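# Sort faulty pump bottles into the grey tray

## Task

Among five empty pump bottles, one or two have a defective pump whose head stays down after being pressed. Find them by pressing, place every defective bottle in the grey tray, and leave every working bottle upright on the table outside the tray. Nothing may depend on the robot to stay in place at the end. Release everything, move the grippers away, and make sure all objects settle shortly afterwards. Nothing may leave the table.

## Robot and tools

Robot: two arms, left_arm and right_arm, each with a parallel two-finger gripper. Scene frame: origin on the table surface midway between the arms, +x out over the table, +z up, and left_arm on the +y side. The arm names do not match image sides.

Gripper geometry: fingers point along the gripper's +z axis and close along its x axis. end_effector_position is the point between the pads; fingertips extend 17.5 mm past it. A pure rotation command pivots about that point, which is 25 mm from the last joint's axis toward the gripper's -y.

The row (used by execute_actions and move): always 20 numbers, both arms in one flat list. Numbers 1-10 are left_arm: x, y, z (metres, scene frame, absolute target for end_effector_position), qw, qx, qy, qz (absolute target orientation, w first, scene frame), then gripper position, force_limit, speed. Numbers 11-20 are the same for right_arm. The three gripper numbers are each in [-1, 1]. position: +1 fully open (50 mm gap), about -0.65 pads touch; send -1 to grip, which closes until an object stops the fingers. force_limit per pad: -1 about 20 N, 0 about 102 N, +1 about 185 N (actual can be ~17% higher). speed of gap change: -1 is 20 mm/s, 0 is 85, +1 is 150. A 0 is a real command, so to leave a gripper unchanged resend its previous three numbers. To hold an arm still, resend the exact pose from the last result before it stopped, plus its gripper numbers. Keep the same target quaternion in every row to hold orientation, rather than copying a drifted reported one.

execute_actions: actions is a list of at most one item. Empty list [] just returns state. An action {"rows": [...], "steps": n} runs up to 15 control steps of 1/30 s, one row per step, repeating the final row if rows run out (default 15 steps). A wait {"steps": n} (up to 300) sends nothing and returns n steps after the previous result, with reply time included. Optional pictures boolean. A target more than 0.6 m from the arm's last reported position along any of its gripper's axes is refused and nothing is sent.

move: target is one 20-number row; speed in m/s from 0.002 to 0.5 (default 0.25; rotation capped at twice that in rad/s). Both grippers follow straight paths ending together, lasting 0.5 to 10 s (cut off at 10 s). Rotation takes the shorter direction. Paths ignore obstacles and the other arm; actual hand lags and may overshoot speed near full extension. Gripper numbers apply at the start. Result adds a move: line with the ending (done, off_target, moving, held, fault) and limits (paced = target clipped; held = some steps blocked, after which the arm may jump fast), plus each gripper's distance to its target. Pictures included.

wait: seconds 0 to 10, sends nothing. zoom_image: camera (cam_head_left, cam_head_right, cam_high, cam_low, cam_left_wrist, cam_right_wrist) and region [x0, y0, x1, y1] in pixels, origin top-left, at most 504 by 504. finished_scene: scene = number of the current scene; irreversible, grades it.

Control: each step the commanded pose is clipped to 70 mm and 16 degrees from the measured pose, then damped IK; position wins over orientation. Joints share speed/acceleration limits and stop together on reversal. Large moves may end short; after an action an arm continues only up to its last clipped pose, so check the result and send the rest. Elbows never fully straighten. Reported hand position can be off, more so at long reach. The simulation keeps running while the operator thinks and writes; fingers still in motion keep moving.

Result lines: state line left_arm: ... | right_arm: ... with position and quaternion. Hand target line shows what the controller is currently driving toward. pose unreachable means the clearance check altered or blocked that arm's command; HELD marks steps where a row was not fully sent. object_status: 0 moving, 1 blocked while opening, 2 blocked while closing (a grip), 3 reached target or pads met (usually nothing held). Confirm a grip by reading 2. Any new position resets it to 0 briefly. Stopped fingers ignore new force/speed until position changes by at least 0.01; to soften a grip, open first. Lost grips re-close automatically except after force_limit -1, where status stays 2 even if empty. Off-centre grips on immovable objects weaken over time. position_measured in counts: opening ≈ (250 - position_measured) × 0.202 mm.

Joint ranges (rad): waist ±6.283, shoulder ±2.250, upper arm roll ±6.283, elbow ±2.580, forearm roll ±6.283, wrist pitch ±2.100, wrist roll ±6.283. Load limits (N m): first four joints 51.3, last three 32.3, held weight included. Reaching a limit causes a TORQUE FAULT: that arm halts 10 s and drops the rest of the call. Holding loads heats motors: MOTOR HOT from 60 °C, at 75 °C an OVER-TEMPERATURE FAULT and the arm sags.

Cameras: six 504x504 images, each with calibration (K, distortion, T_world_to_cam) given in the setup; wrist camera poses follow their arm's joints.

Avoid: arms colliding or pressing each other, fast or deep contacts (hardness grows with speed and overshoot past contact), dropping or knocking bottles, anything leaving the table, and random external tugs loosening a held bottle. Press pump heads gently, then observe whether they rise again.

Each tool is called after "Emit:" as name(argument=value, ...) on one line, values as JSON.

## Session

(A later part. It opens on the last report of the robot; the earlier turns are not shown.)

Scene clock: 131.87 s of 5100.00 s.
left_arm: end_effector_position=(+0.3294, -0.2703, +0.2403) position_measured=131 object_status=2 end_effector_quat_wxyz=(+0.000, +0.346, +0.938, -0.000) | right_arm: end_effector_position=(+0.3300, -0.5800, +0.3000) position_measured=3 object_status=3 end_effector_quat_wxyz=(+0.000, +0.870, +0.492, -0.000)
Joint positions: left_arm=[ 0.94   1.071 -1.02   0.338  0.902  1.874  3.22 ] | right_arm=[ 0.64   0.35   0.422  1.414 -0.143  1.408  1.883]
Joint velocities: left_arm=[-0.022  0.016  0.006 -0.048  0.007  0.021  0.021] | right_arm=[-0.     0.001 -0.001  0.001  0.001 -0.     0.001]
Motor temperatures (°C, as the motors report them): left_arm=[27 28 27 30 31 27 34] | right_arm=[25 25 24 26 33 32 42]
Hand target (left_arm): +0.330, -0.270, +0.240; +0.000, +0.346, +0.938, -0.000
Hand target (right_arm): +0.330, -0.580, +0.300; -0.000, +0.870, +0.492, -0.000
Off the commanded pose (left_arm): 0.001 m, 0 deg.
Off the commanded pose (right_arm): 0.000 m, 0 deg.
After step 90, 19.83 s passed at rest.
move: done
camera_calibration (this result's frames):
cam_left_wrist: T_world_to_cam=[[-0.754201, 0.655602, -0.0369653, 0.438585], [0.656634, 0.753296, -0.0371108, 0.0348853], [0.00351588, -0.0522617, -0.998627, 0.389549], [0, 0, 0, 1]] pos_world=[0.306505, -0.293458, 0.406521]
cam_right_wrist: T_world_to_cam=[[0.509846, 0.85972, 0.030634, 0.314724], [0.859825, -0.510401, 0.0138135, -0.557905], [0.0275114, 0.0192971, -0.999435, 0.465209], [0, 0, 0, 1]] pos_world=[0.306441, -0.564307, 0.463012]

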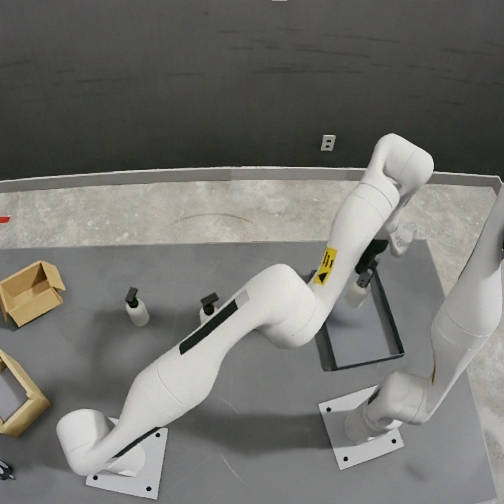

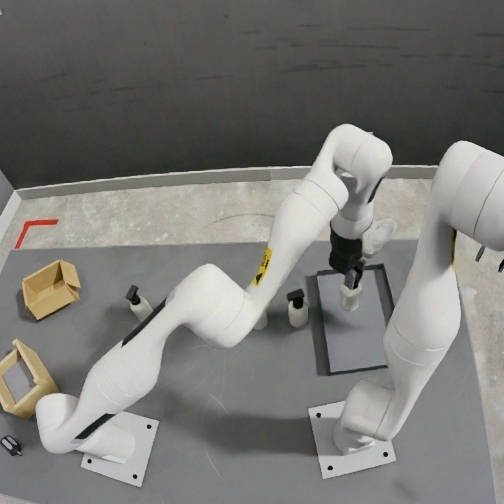

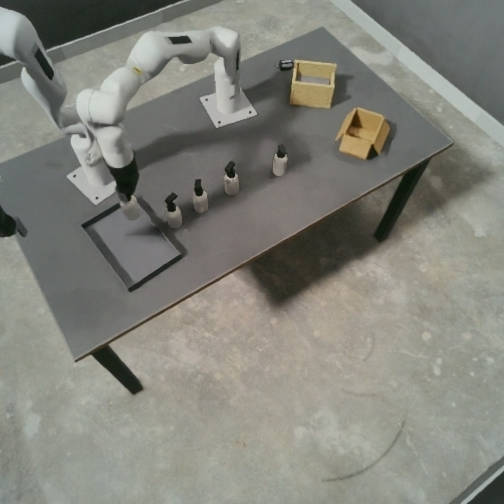

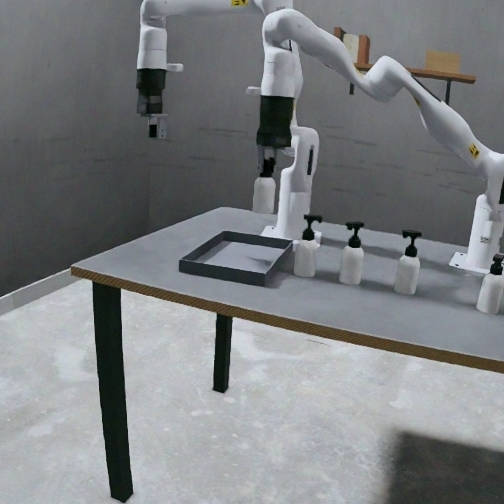

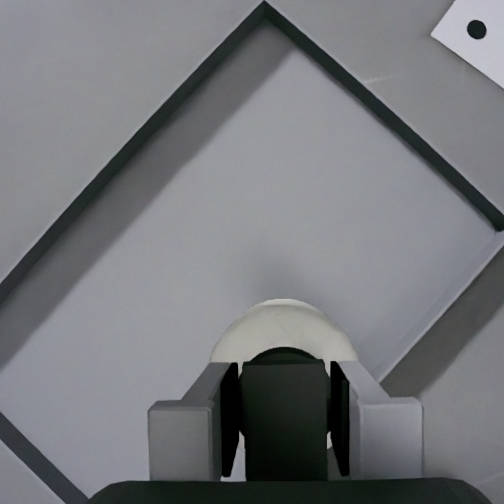

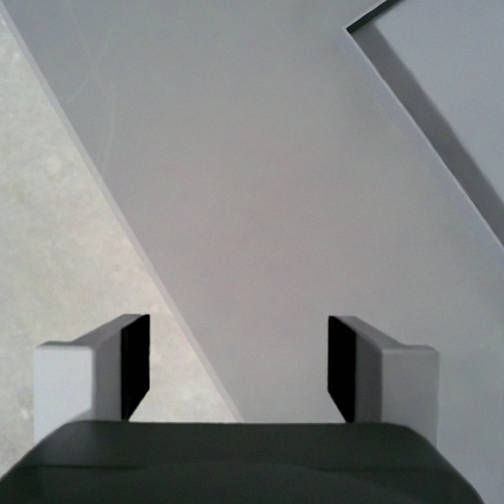

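Emit:
move(target=[0.34,-0.28,0.118,0,0.346,0.938,0,-1,-0.3,1,0.33,-0.58,0.30,0,0.87,0.492,0,1,-0.3,1], speed=0.1)

Emit:
move(target=[0.34,-0.28,0.118,0,0.346,0.938,0,1,-0.3,1,0.33,-0.58,0.30,0,0.87,0.492,0,1,-0.3,1])

Emit:
move(target=[0.33,-0.26,0.26,0,0.346,0.938,0,1,-0.3,1,0.33,-0.58,0.30,0,0.87,0.492,0,1,-0.3,1], speed=0.15)

Emit:
move(target=[0.353,0.287,0.26,0,0.799,0.602,0,1,-0.3,1,0.33,-0.58,0.30,0,0.87,0.492,0,1,-0.3,1], speed=0.3)

Emit:
move(target=[0.353,0.287,0.19,0,0.799,0.602,0,1,-0.3,1,0.33,-0.58,0.30,0,0.87,0.492,0,1,-0.3,1], speed=0.15)

Scene clock: 143.30 s of 5100.00 s.
left_arm: end_effector_position=(+0.3400, -0.2794, +0.1181) position_measured=131 object_status=2 end_effector_quat_wxyz=(+0.000, +0.346, +0.938, +0.000) | right_arm: end_effector_position=(+0.3300, -0.5800, +0.3000) position_measured=3 object_status=3 end_effector_quat_wxyz=(+0.000, +0.870, +0.492, -0.000)
Joint positions: left_arm=[ 1.036  1.173 -1.029  0.624  0.911  1.607  3.092] | right_arm=[ 0.64   0.35   0.422  1.414 -0.143  1.408  1.883]
Joint velocities: left_arm=[ 0.002  0.003 -0.     0.001  0.001 -0.002 -0.001] | right_arm=[-0.    -0.     0.     0.     0.    -0.    -0.001]
Motor temperatures (°C, as the motors report them): left_arm=[27 28 27 30 31 27 34] | right_arm=[25 25 24 26 33 32 42]
Hand target (left_arm): +0.340, -0.279, +0.118; +0.000, +0.346, +0.938, +0.000
Hand target (right_arm): +0.330, -0.580, +0.300; -0.000, +0.870, +0.492, -0.000
Off the commanded pose (left_arm): 0.001 m, 0 deg.
Off the commanded pose (right_arm): 0.000 m, 0 deg.
After step 90, 6.83 s passed at rest.
move: done
camera_calibration (this result's frames):
cam_left_wrist: T_world_to_cam=[[-0.75475, 0.655013, -0.0362019, 0.447982], [0.656002, 0.753903, -0.0359288, 0.0305198], [0.00375884, -0.0508658, -0.998698, 0.267327], [0, 0, 0, 1]] pos_world=[0.317089, -0.302846, 0.284293]
cam_right_wrist: T_world_to_cam=[[0.509846, 0.85972, 0.030634, 0.314724], [0.859825, -0.510401, 0.0138136, -0.557905], [0.0275115, 0.0192971, -0.999435, 0.465209], [0, 0, 0, 1]] pos_world=[0.306441, -0.564307, 0.463012]

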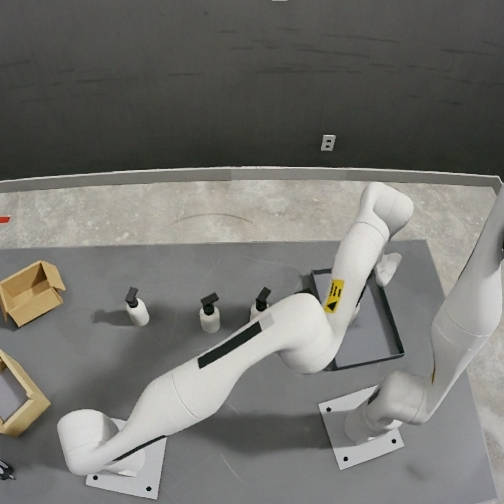

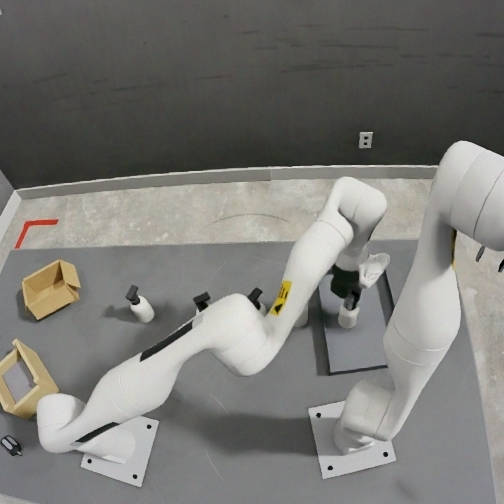

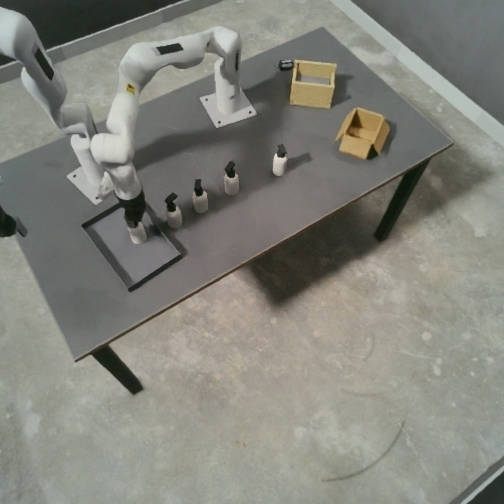

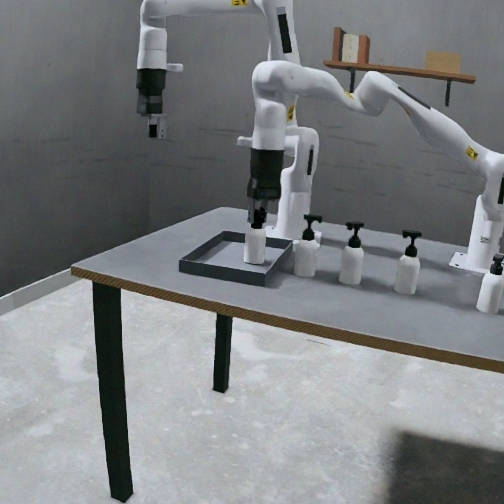

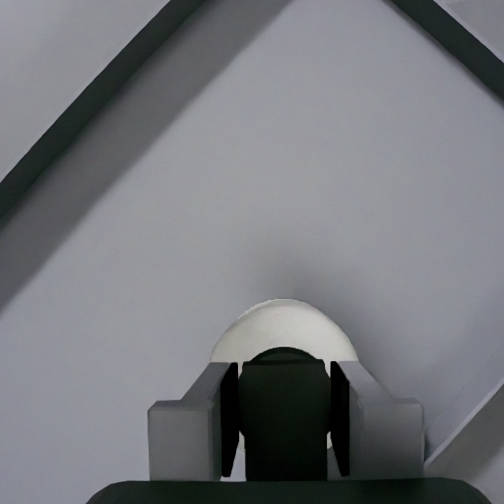

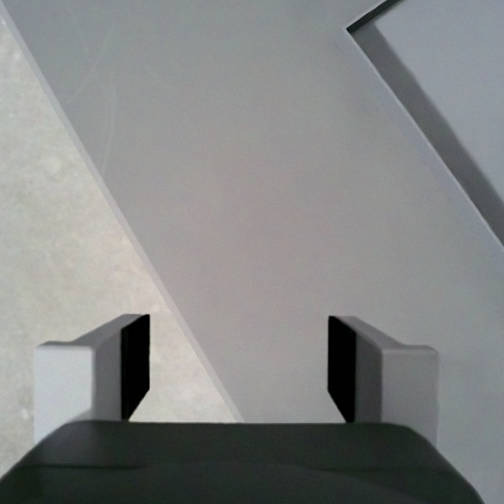

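Scene clock: 144.00 s of 5100.00 s.
left_arm: end_effector_position=(+0.3400, -0.2800, +0.1180) position_measured=3 object_status=3 end_effector_quat_wxyz=(+0.000, +0.346, +0.938, -0.000) | right_arm: end_effector_position=(+0.3300, -0.5800, +0.3000) position_measured=3 object_status=3 end_effector_quat_wxyz=(+0.000, +0.870, +0.492, -0.000)
Joint positions: left_arm=[ 1.034  1.174 -1.028  0.62   0.912  1.608  3.094] | right_arm=[ 0.64   0.35   0.422  1.414 -0.143  1.408  1.883]
Joint velocities: left_arm=[ 0.001 -0.001 -0.001 -0.002 -0.002  0.001  0.001] | right_arm=[ 0.     0.001  0.001  0.    -0.     0.    -0.001]
Motor temperatures (°C, as the motors report them): left_arm=[27 28 27 30 31 27 34] | right_arm=[25 25 24 26 33 32 42]
Hand target (left_arm): +0.340, -0.280, +0.118; -0.000, +0.346, +0.938, -0.000
Hand target (right_arm): +0.330, -0.580, +0.300; -0.000, +0.870, +0.492, -0.000
Off the commanded pose (left_arm): 0.000 m, 0 deg.
Off the commanded pose (right_arm): 0.000 m, 0 deg.
move: done
camera_calibration (this result's frames):
cam_left_wrist: T_world_to_cam=[[-0.754686, 0.655097, -0.035997, 0.448361], [0.656078, 0.753806, -0.0365838, 0.0309666], [0.00316879, -0.0512262, -0.998682, 0.267296], [0, 0, 0, 1]] pos_world=[0.317208, -0.30337, 0.284216]
cam_right_wrist: T_world_to_cam=[[0.509846, 0.85972, 0.0306341, 0.314724], [0.859825, -0.510401, 0.0138137, -0.557905], [0.0275116, 0.0192971, -0.999435, 0.465209], [0, 0, 0, 1]] pos_world=[0.306441, -0.564307, 0.463012]

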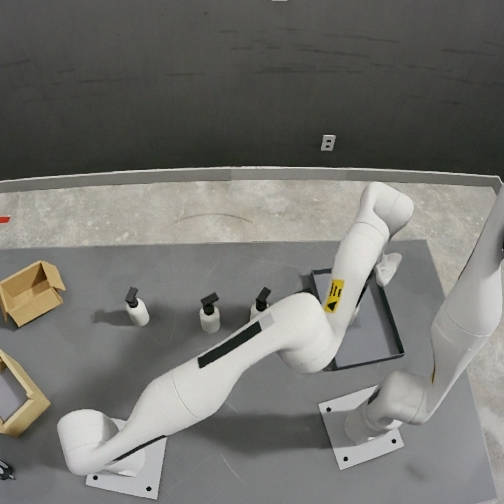

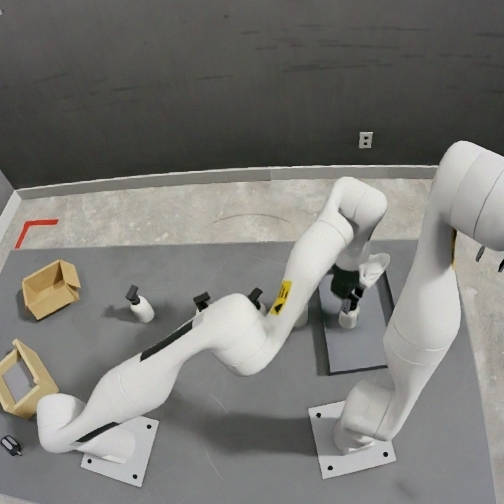

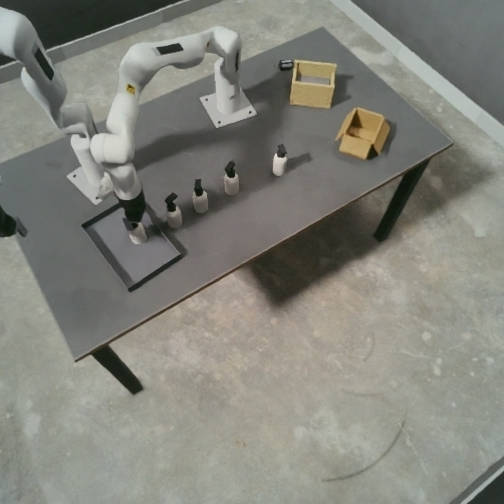

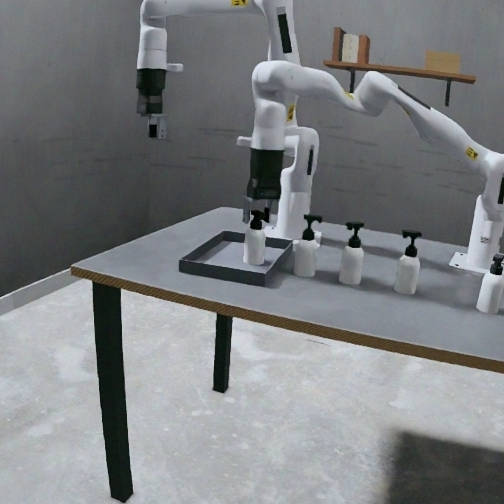

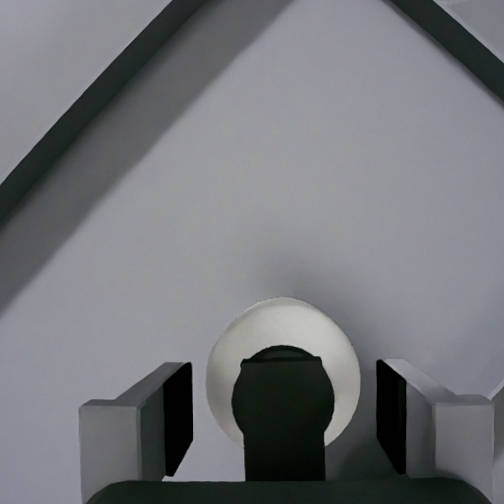

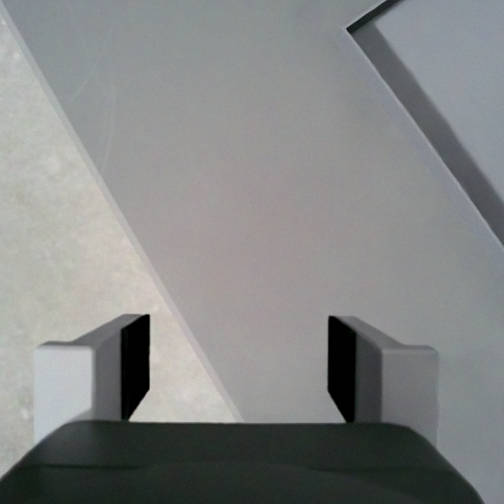

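Scene clock: 145.40 s of 5100.00 s.
left_arm: end_effector_position=(+0.3296, -0.2609, +0.2601) position_measured=3 object_status=3 end_effector_quat_wxyz=(-0.000, +0.346, +0.938, -0.001) | right_arm: end_effector_position=(+0.3300, -0.5800, +0.3000) position_measured=3 object_status=3 end_effector_quat_wxyz=(+0.000, +0.870, +0.492, -0.000)
Joint positions: left_arm=[ 0.925  1.046 -1.02   0.318  0.899  1.911  3.219] | right_arm=[ 0.64   0.35   0.422  1.414 -0.143  1.408  1.883]
Joint velocities: left_arm=[-0.017  0.008  0.004 -0.029  0.004  0.014  0.013] | right_arm=[-0.    -0.    -0.001 -0.    -0.     0.    -0.   ]
Motor temperatures (°C, as the motors report them): left_arm=[27 29 27 30 31 27 34] | right_arm=[25 25 24 26 33 32 42]
Hand target (left_arm): +0.330, -0.261, +0.260; -0.000, +0.346, +0.938, -0.000
Hand target (right_arm): +0.330, -0.580, +0.300; -0.000, +0.870, +0.492, -0.000
Off the commanded pose (left_arm): 0.001 m, 0 deg.
Off the commanded pose (right_arm): 0.000 m, 0 deg.
move: done
camera_calibration (this result's frames):
cam_left_wrist: T_world_to_cam=[[-0.754264, 0.655571, -0.0362128, 0.433107], [0.656566, 0.753328, -0.037656, 0.0285608], [0.00259397, -0.0521787, -0.998634, 0.410191], [0, 0, 0, 1]] pos_world=[0.306861, -0.284045, 0.42639]
cam_right_wrist: T_world_to_cam=[[0.509846, 0.85972, 0.0306341, 0.314724], [0.859826, -0.510401, 0.0138137, -0.557905], [0.0275116, 0.0192971, -0.999435, 0.465209], [0, 0, 0, 1]] pos_world=[0.306441, -0.564307, 0.463012]

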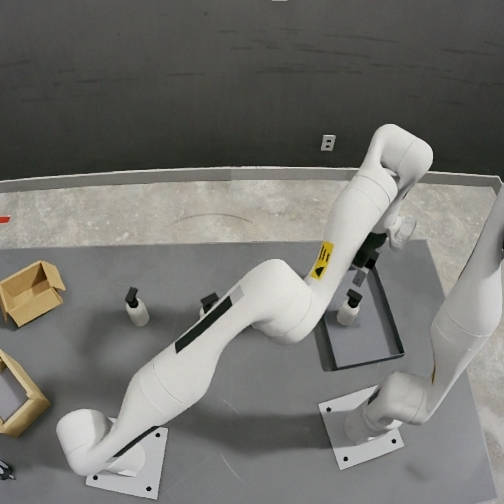

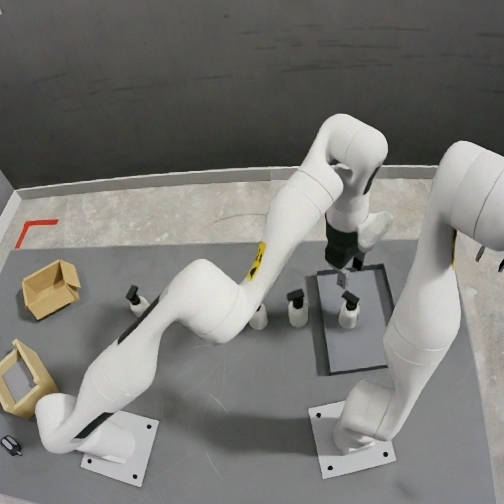

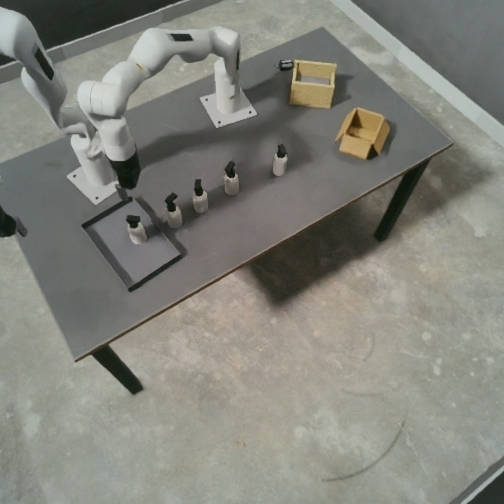

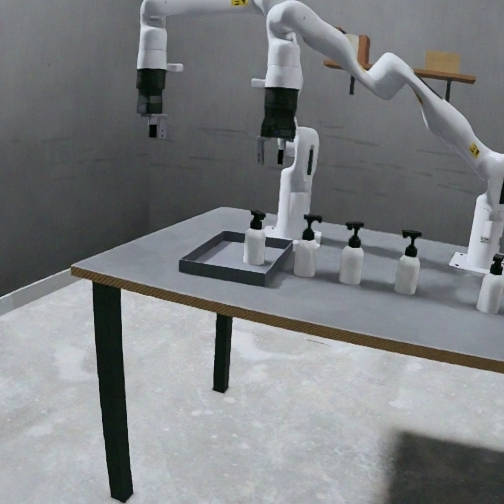

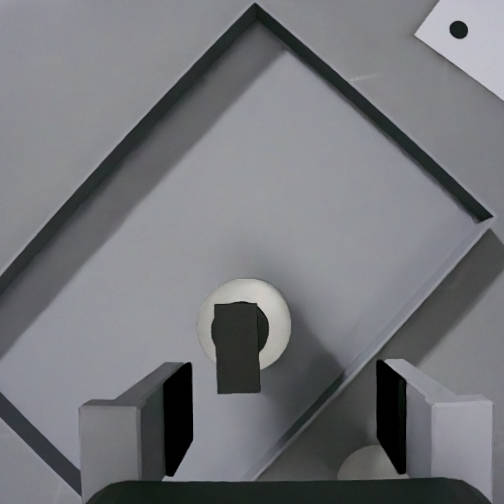

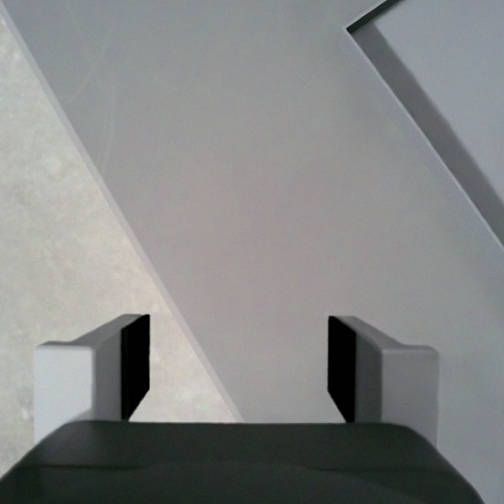

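Scene clock: 147.83 s of 5100.00 s.
left_arm: end_effector_position=(+0.3519, +0.2859, +0.2606) position_measured=3 object_status=3 end_effector_quat_wxyz=(-0.000, +0.800, +0.601, -0.001) | right_arm: end_effector_position=(+0.3300, -0.5800, +0.3000) position_measured=3 object_status=3 end_effector_quat_wxyz=(+0.000, +0.870, +0.492, -0.000)
Joint positions: left_arm=[ 0.64   0.432 -1.14   1.626  0.401  1.346  0.878] | right_arm=[ 0.64   0.35   0.422  1.414 -0.143  1.408  1.883]
Joint velocities: left_arm=[-0.021  0.003 -0.004 -0.005  0.004  0.005 -0.009] | right_arm=[ 0.    -0.001  0.001  0.    -0.001 -0.     0.   ]
Motor temperatures (°C, as the motors report them): left_arm=[27 29 27 30 31 27 34] | right_arm=[25 25 24 26 33 32 42]
Hand target (left_arm): +0.352, +0.287, +0.261; -0.000, +0.799, +0.601, -0.001
Hand target (right_arm): +0.330, -0.580, +0.300; -0.000, +0.870, +0.492, -0.000
Off the commanded pose (left_arm): 0.002 m, 0 deg.
Off the commanded pose (right_arm): 0.000 m, 0 deg.
move: done
camera_calibration (this result's frames):
cam_left_wrist: T_world_to_cam=[[0.286018, 0.957492, -0.0374427, -0.360571], [0.957074, -0.287371, -0.0377861, -0.206164], [-0.0469398, -0.0250279, -0.998584, 0.44876], [0, 0, 0, 1]] pos_world=[0.321509, 0.29723, 0.426834]
cam_right_wrist: T_world_to_cam=[[0.509846, 0.85972, 0.030634, 0.314724], [0.859825, -0.510401, 0.0138139, -0.557905], [0.0275117, 0.019297, -0.999435, 0.465209], [0, 0, 0, 1]] pos_world=[0.306441, -0.564307, 0.463012]

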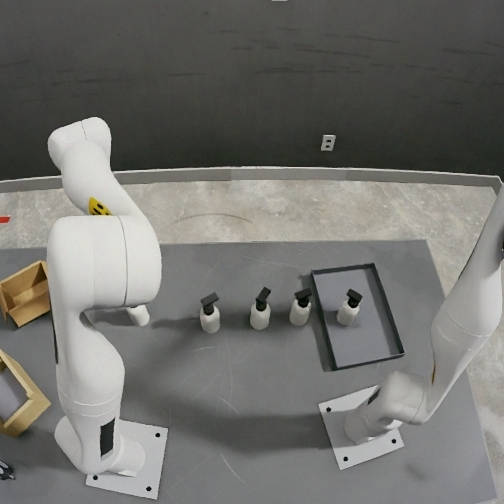

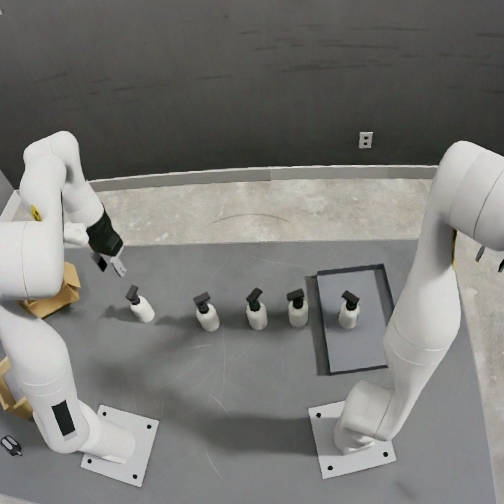

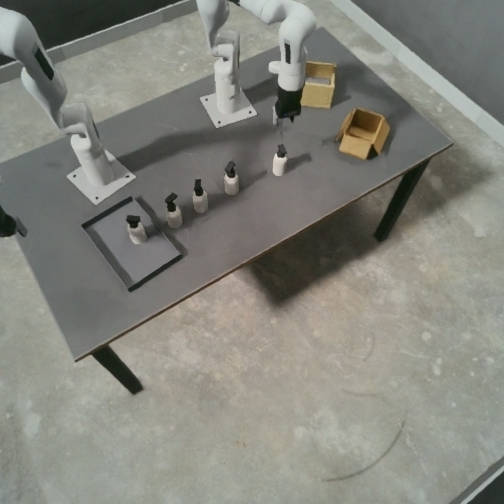

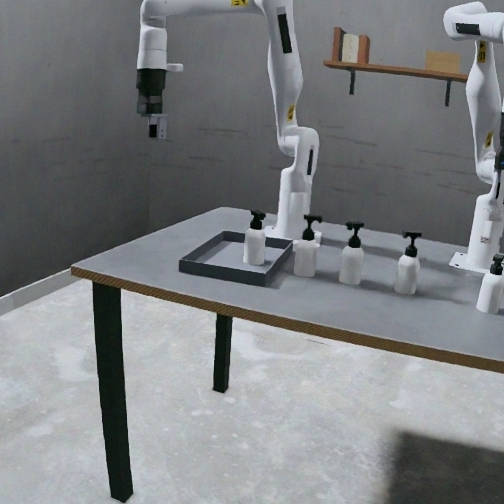

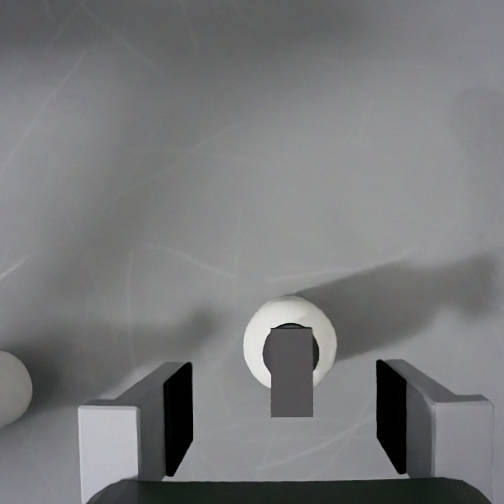

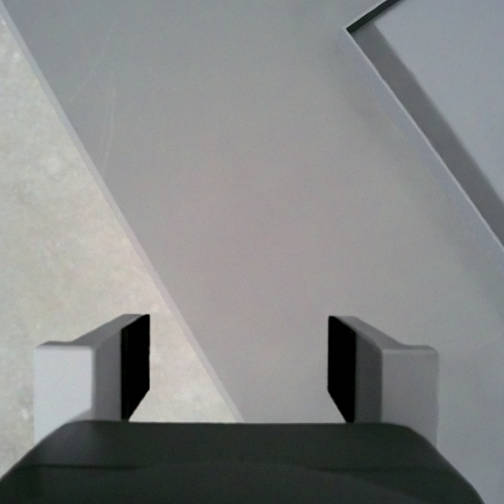

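Scene clock: 148.73 s of 5100.00 s.
left_arm: end_effector_position=(+0.3527, +0.2870, +0.1902) position_measured=3 object_status=3 end_effector_quat_wxyz=(+0.000, +0.799, +0.602, +0.000) | right_arm: end_effector_position=(+0.3300, -0.5800, +0.3000) position_measured=3 object_status=3 end_effector_quat_wxyz=(+0.000, +0.870, +0.492, -0.000)
Joint positions: left_arm=[ 0.595  0.512 -1.087  1.772  0.492  1.162  0.793] | right_arm=[ 0.64   0.35   0.422  1.414 -0.143  1.408  1.883]
Joint velocities: left_arm=[-0.005  0.003  0.002  0.001  0.001 -0.002 -0.002] | right_arm=[ 0.    -0.    -0.001 -0.    -0.     0.     0.   ]
Motor temperatures (°C, as the motors report them): left_arm=[27 29 27 30 31 27 34] | right_arm=[25 25 24 26 33 32 42]
Hand target (left_arm): +0.353, +0.287, +0.190; -0.000, +0.799, +0.602, +0.000
Hand target (right_arm): +0.330, -0.580, +0.300; -0.000, +0.870, +0.492, -0.000
Off the commanded pose (left_arm): 0.000 m, 0 deg.
Off the commanded pose (right_arm): 0.000 m, 0 deg.
move: done
camera_calibration (this result's frames):
cam_left_wrist: T_world_to_cam=[[0.283634, 0.958258, -0.035979, -0.364096], [0.957871, -0.284885, -0.0363883, -0.210574], [-0.0451193, -0.0241423, -0.99869, 0.377663], [0, 0, 0, 1]] pos_world=[0.322012, 0.298026, 0.356406]
cam_right_wrist: T_world_to_cam=[[0.509846, 0.85972, 0.0306341, 0.314724], [0.859826, -0.510401, 0.0138136, -0.557904], [0.0275115, 0.0192971, -0.999435, 0.465209], [0, 0, 0, 1]] pos_world=[0.306441, -0.564307, 0.463012]

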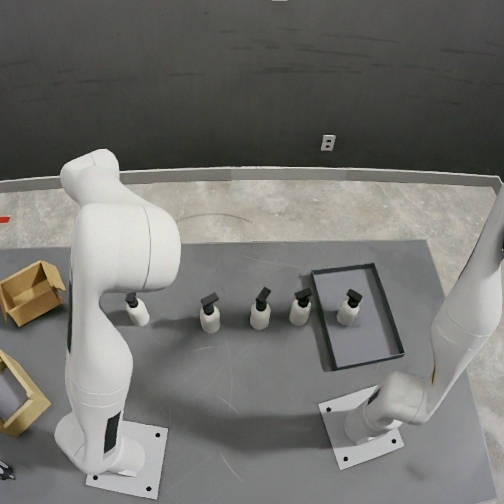

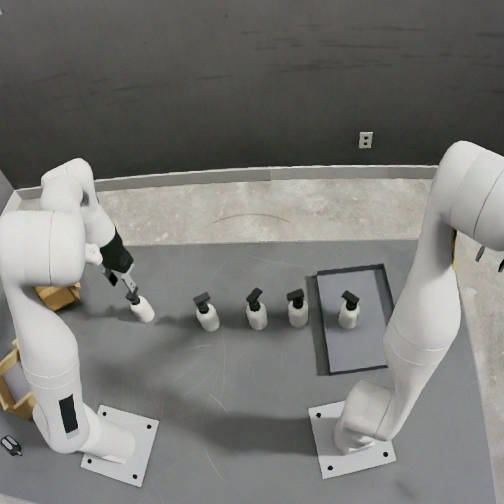

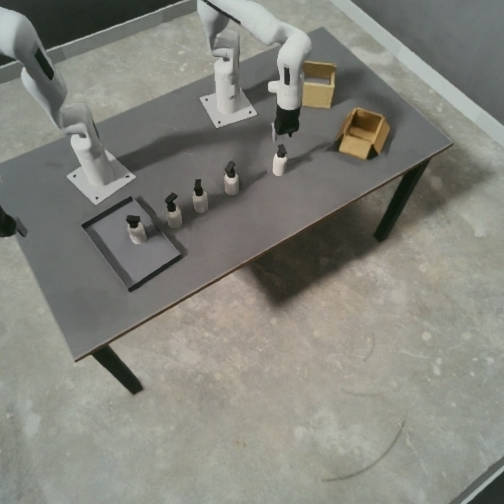

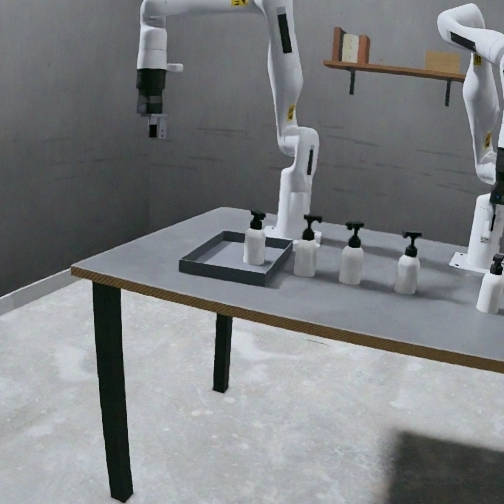

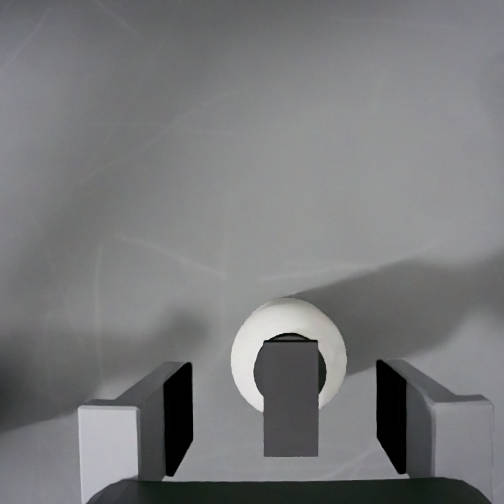

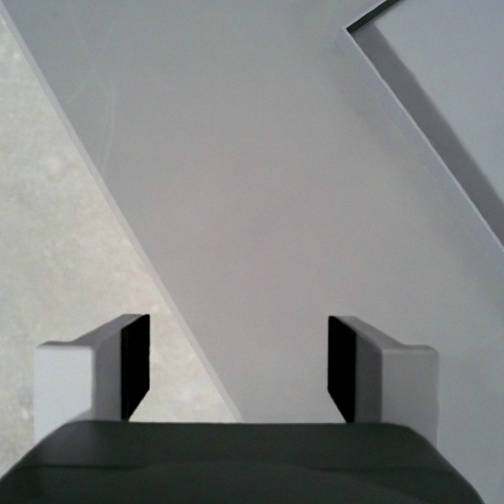

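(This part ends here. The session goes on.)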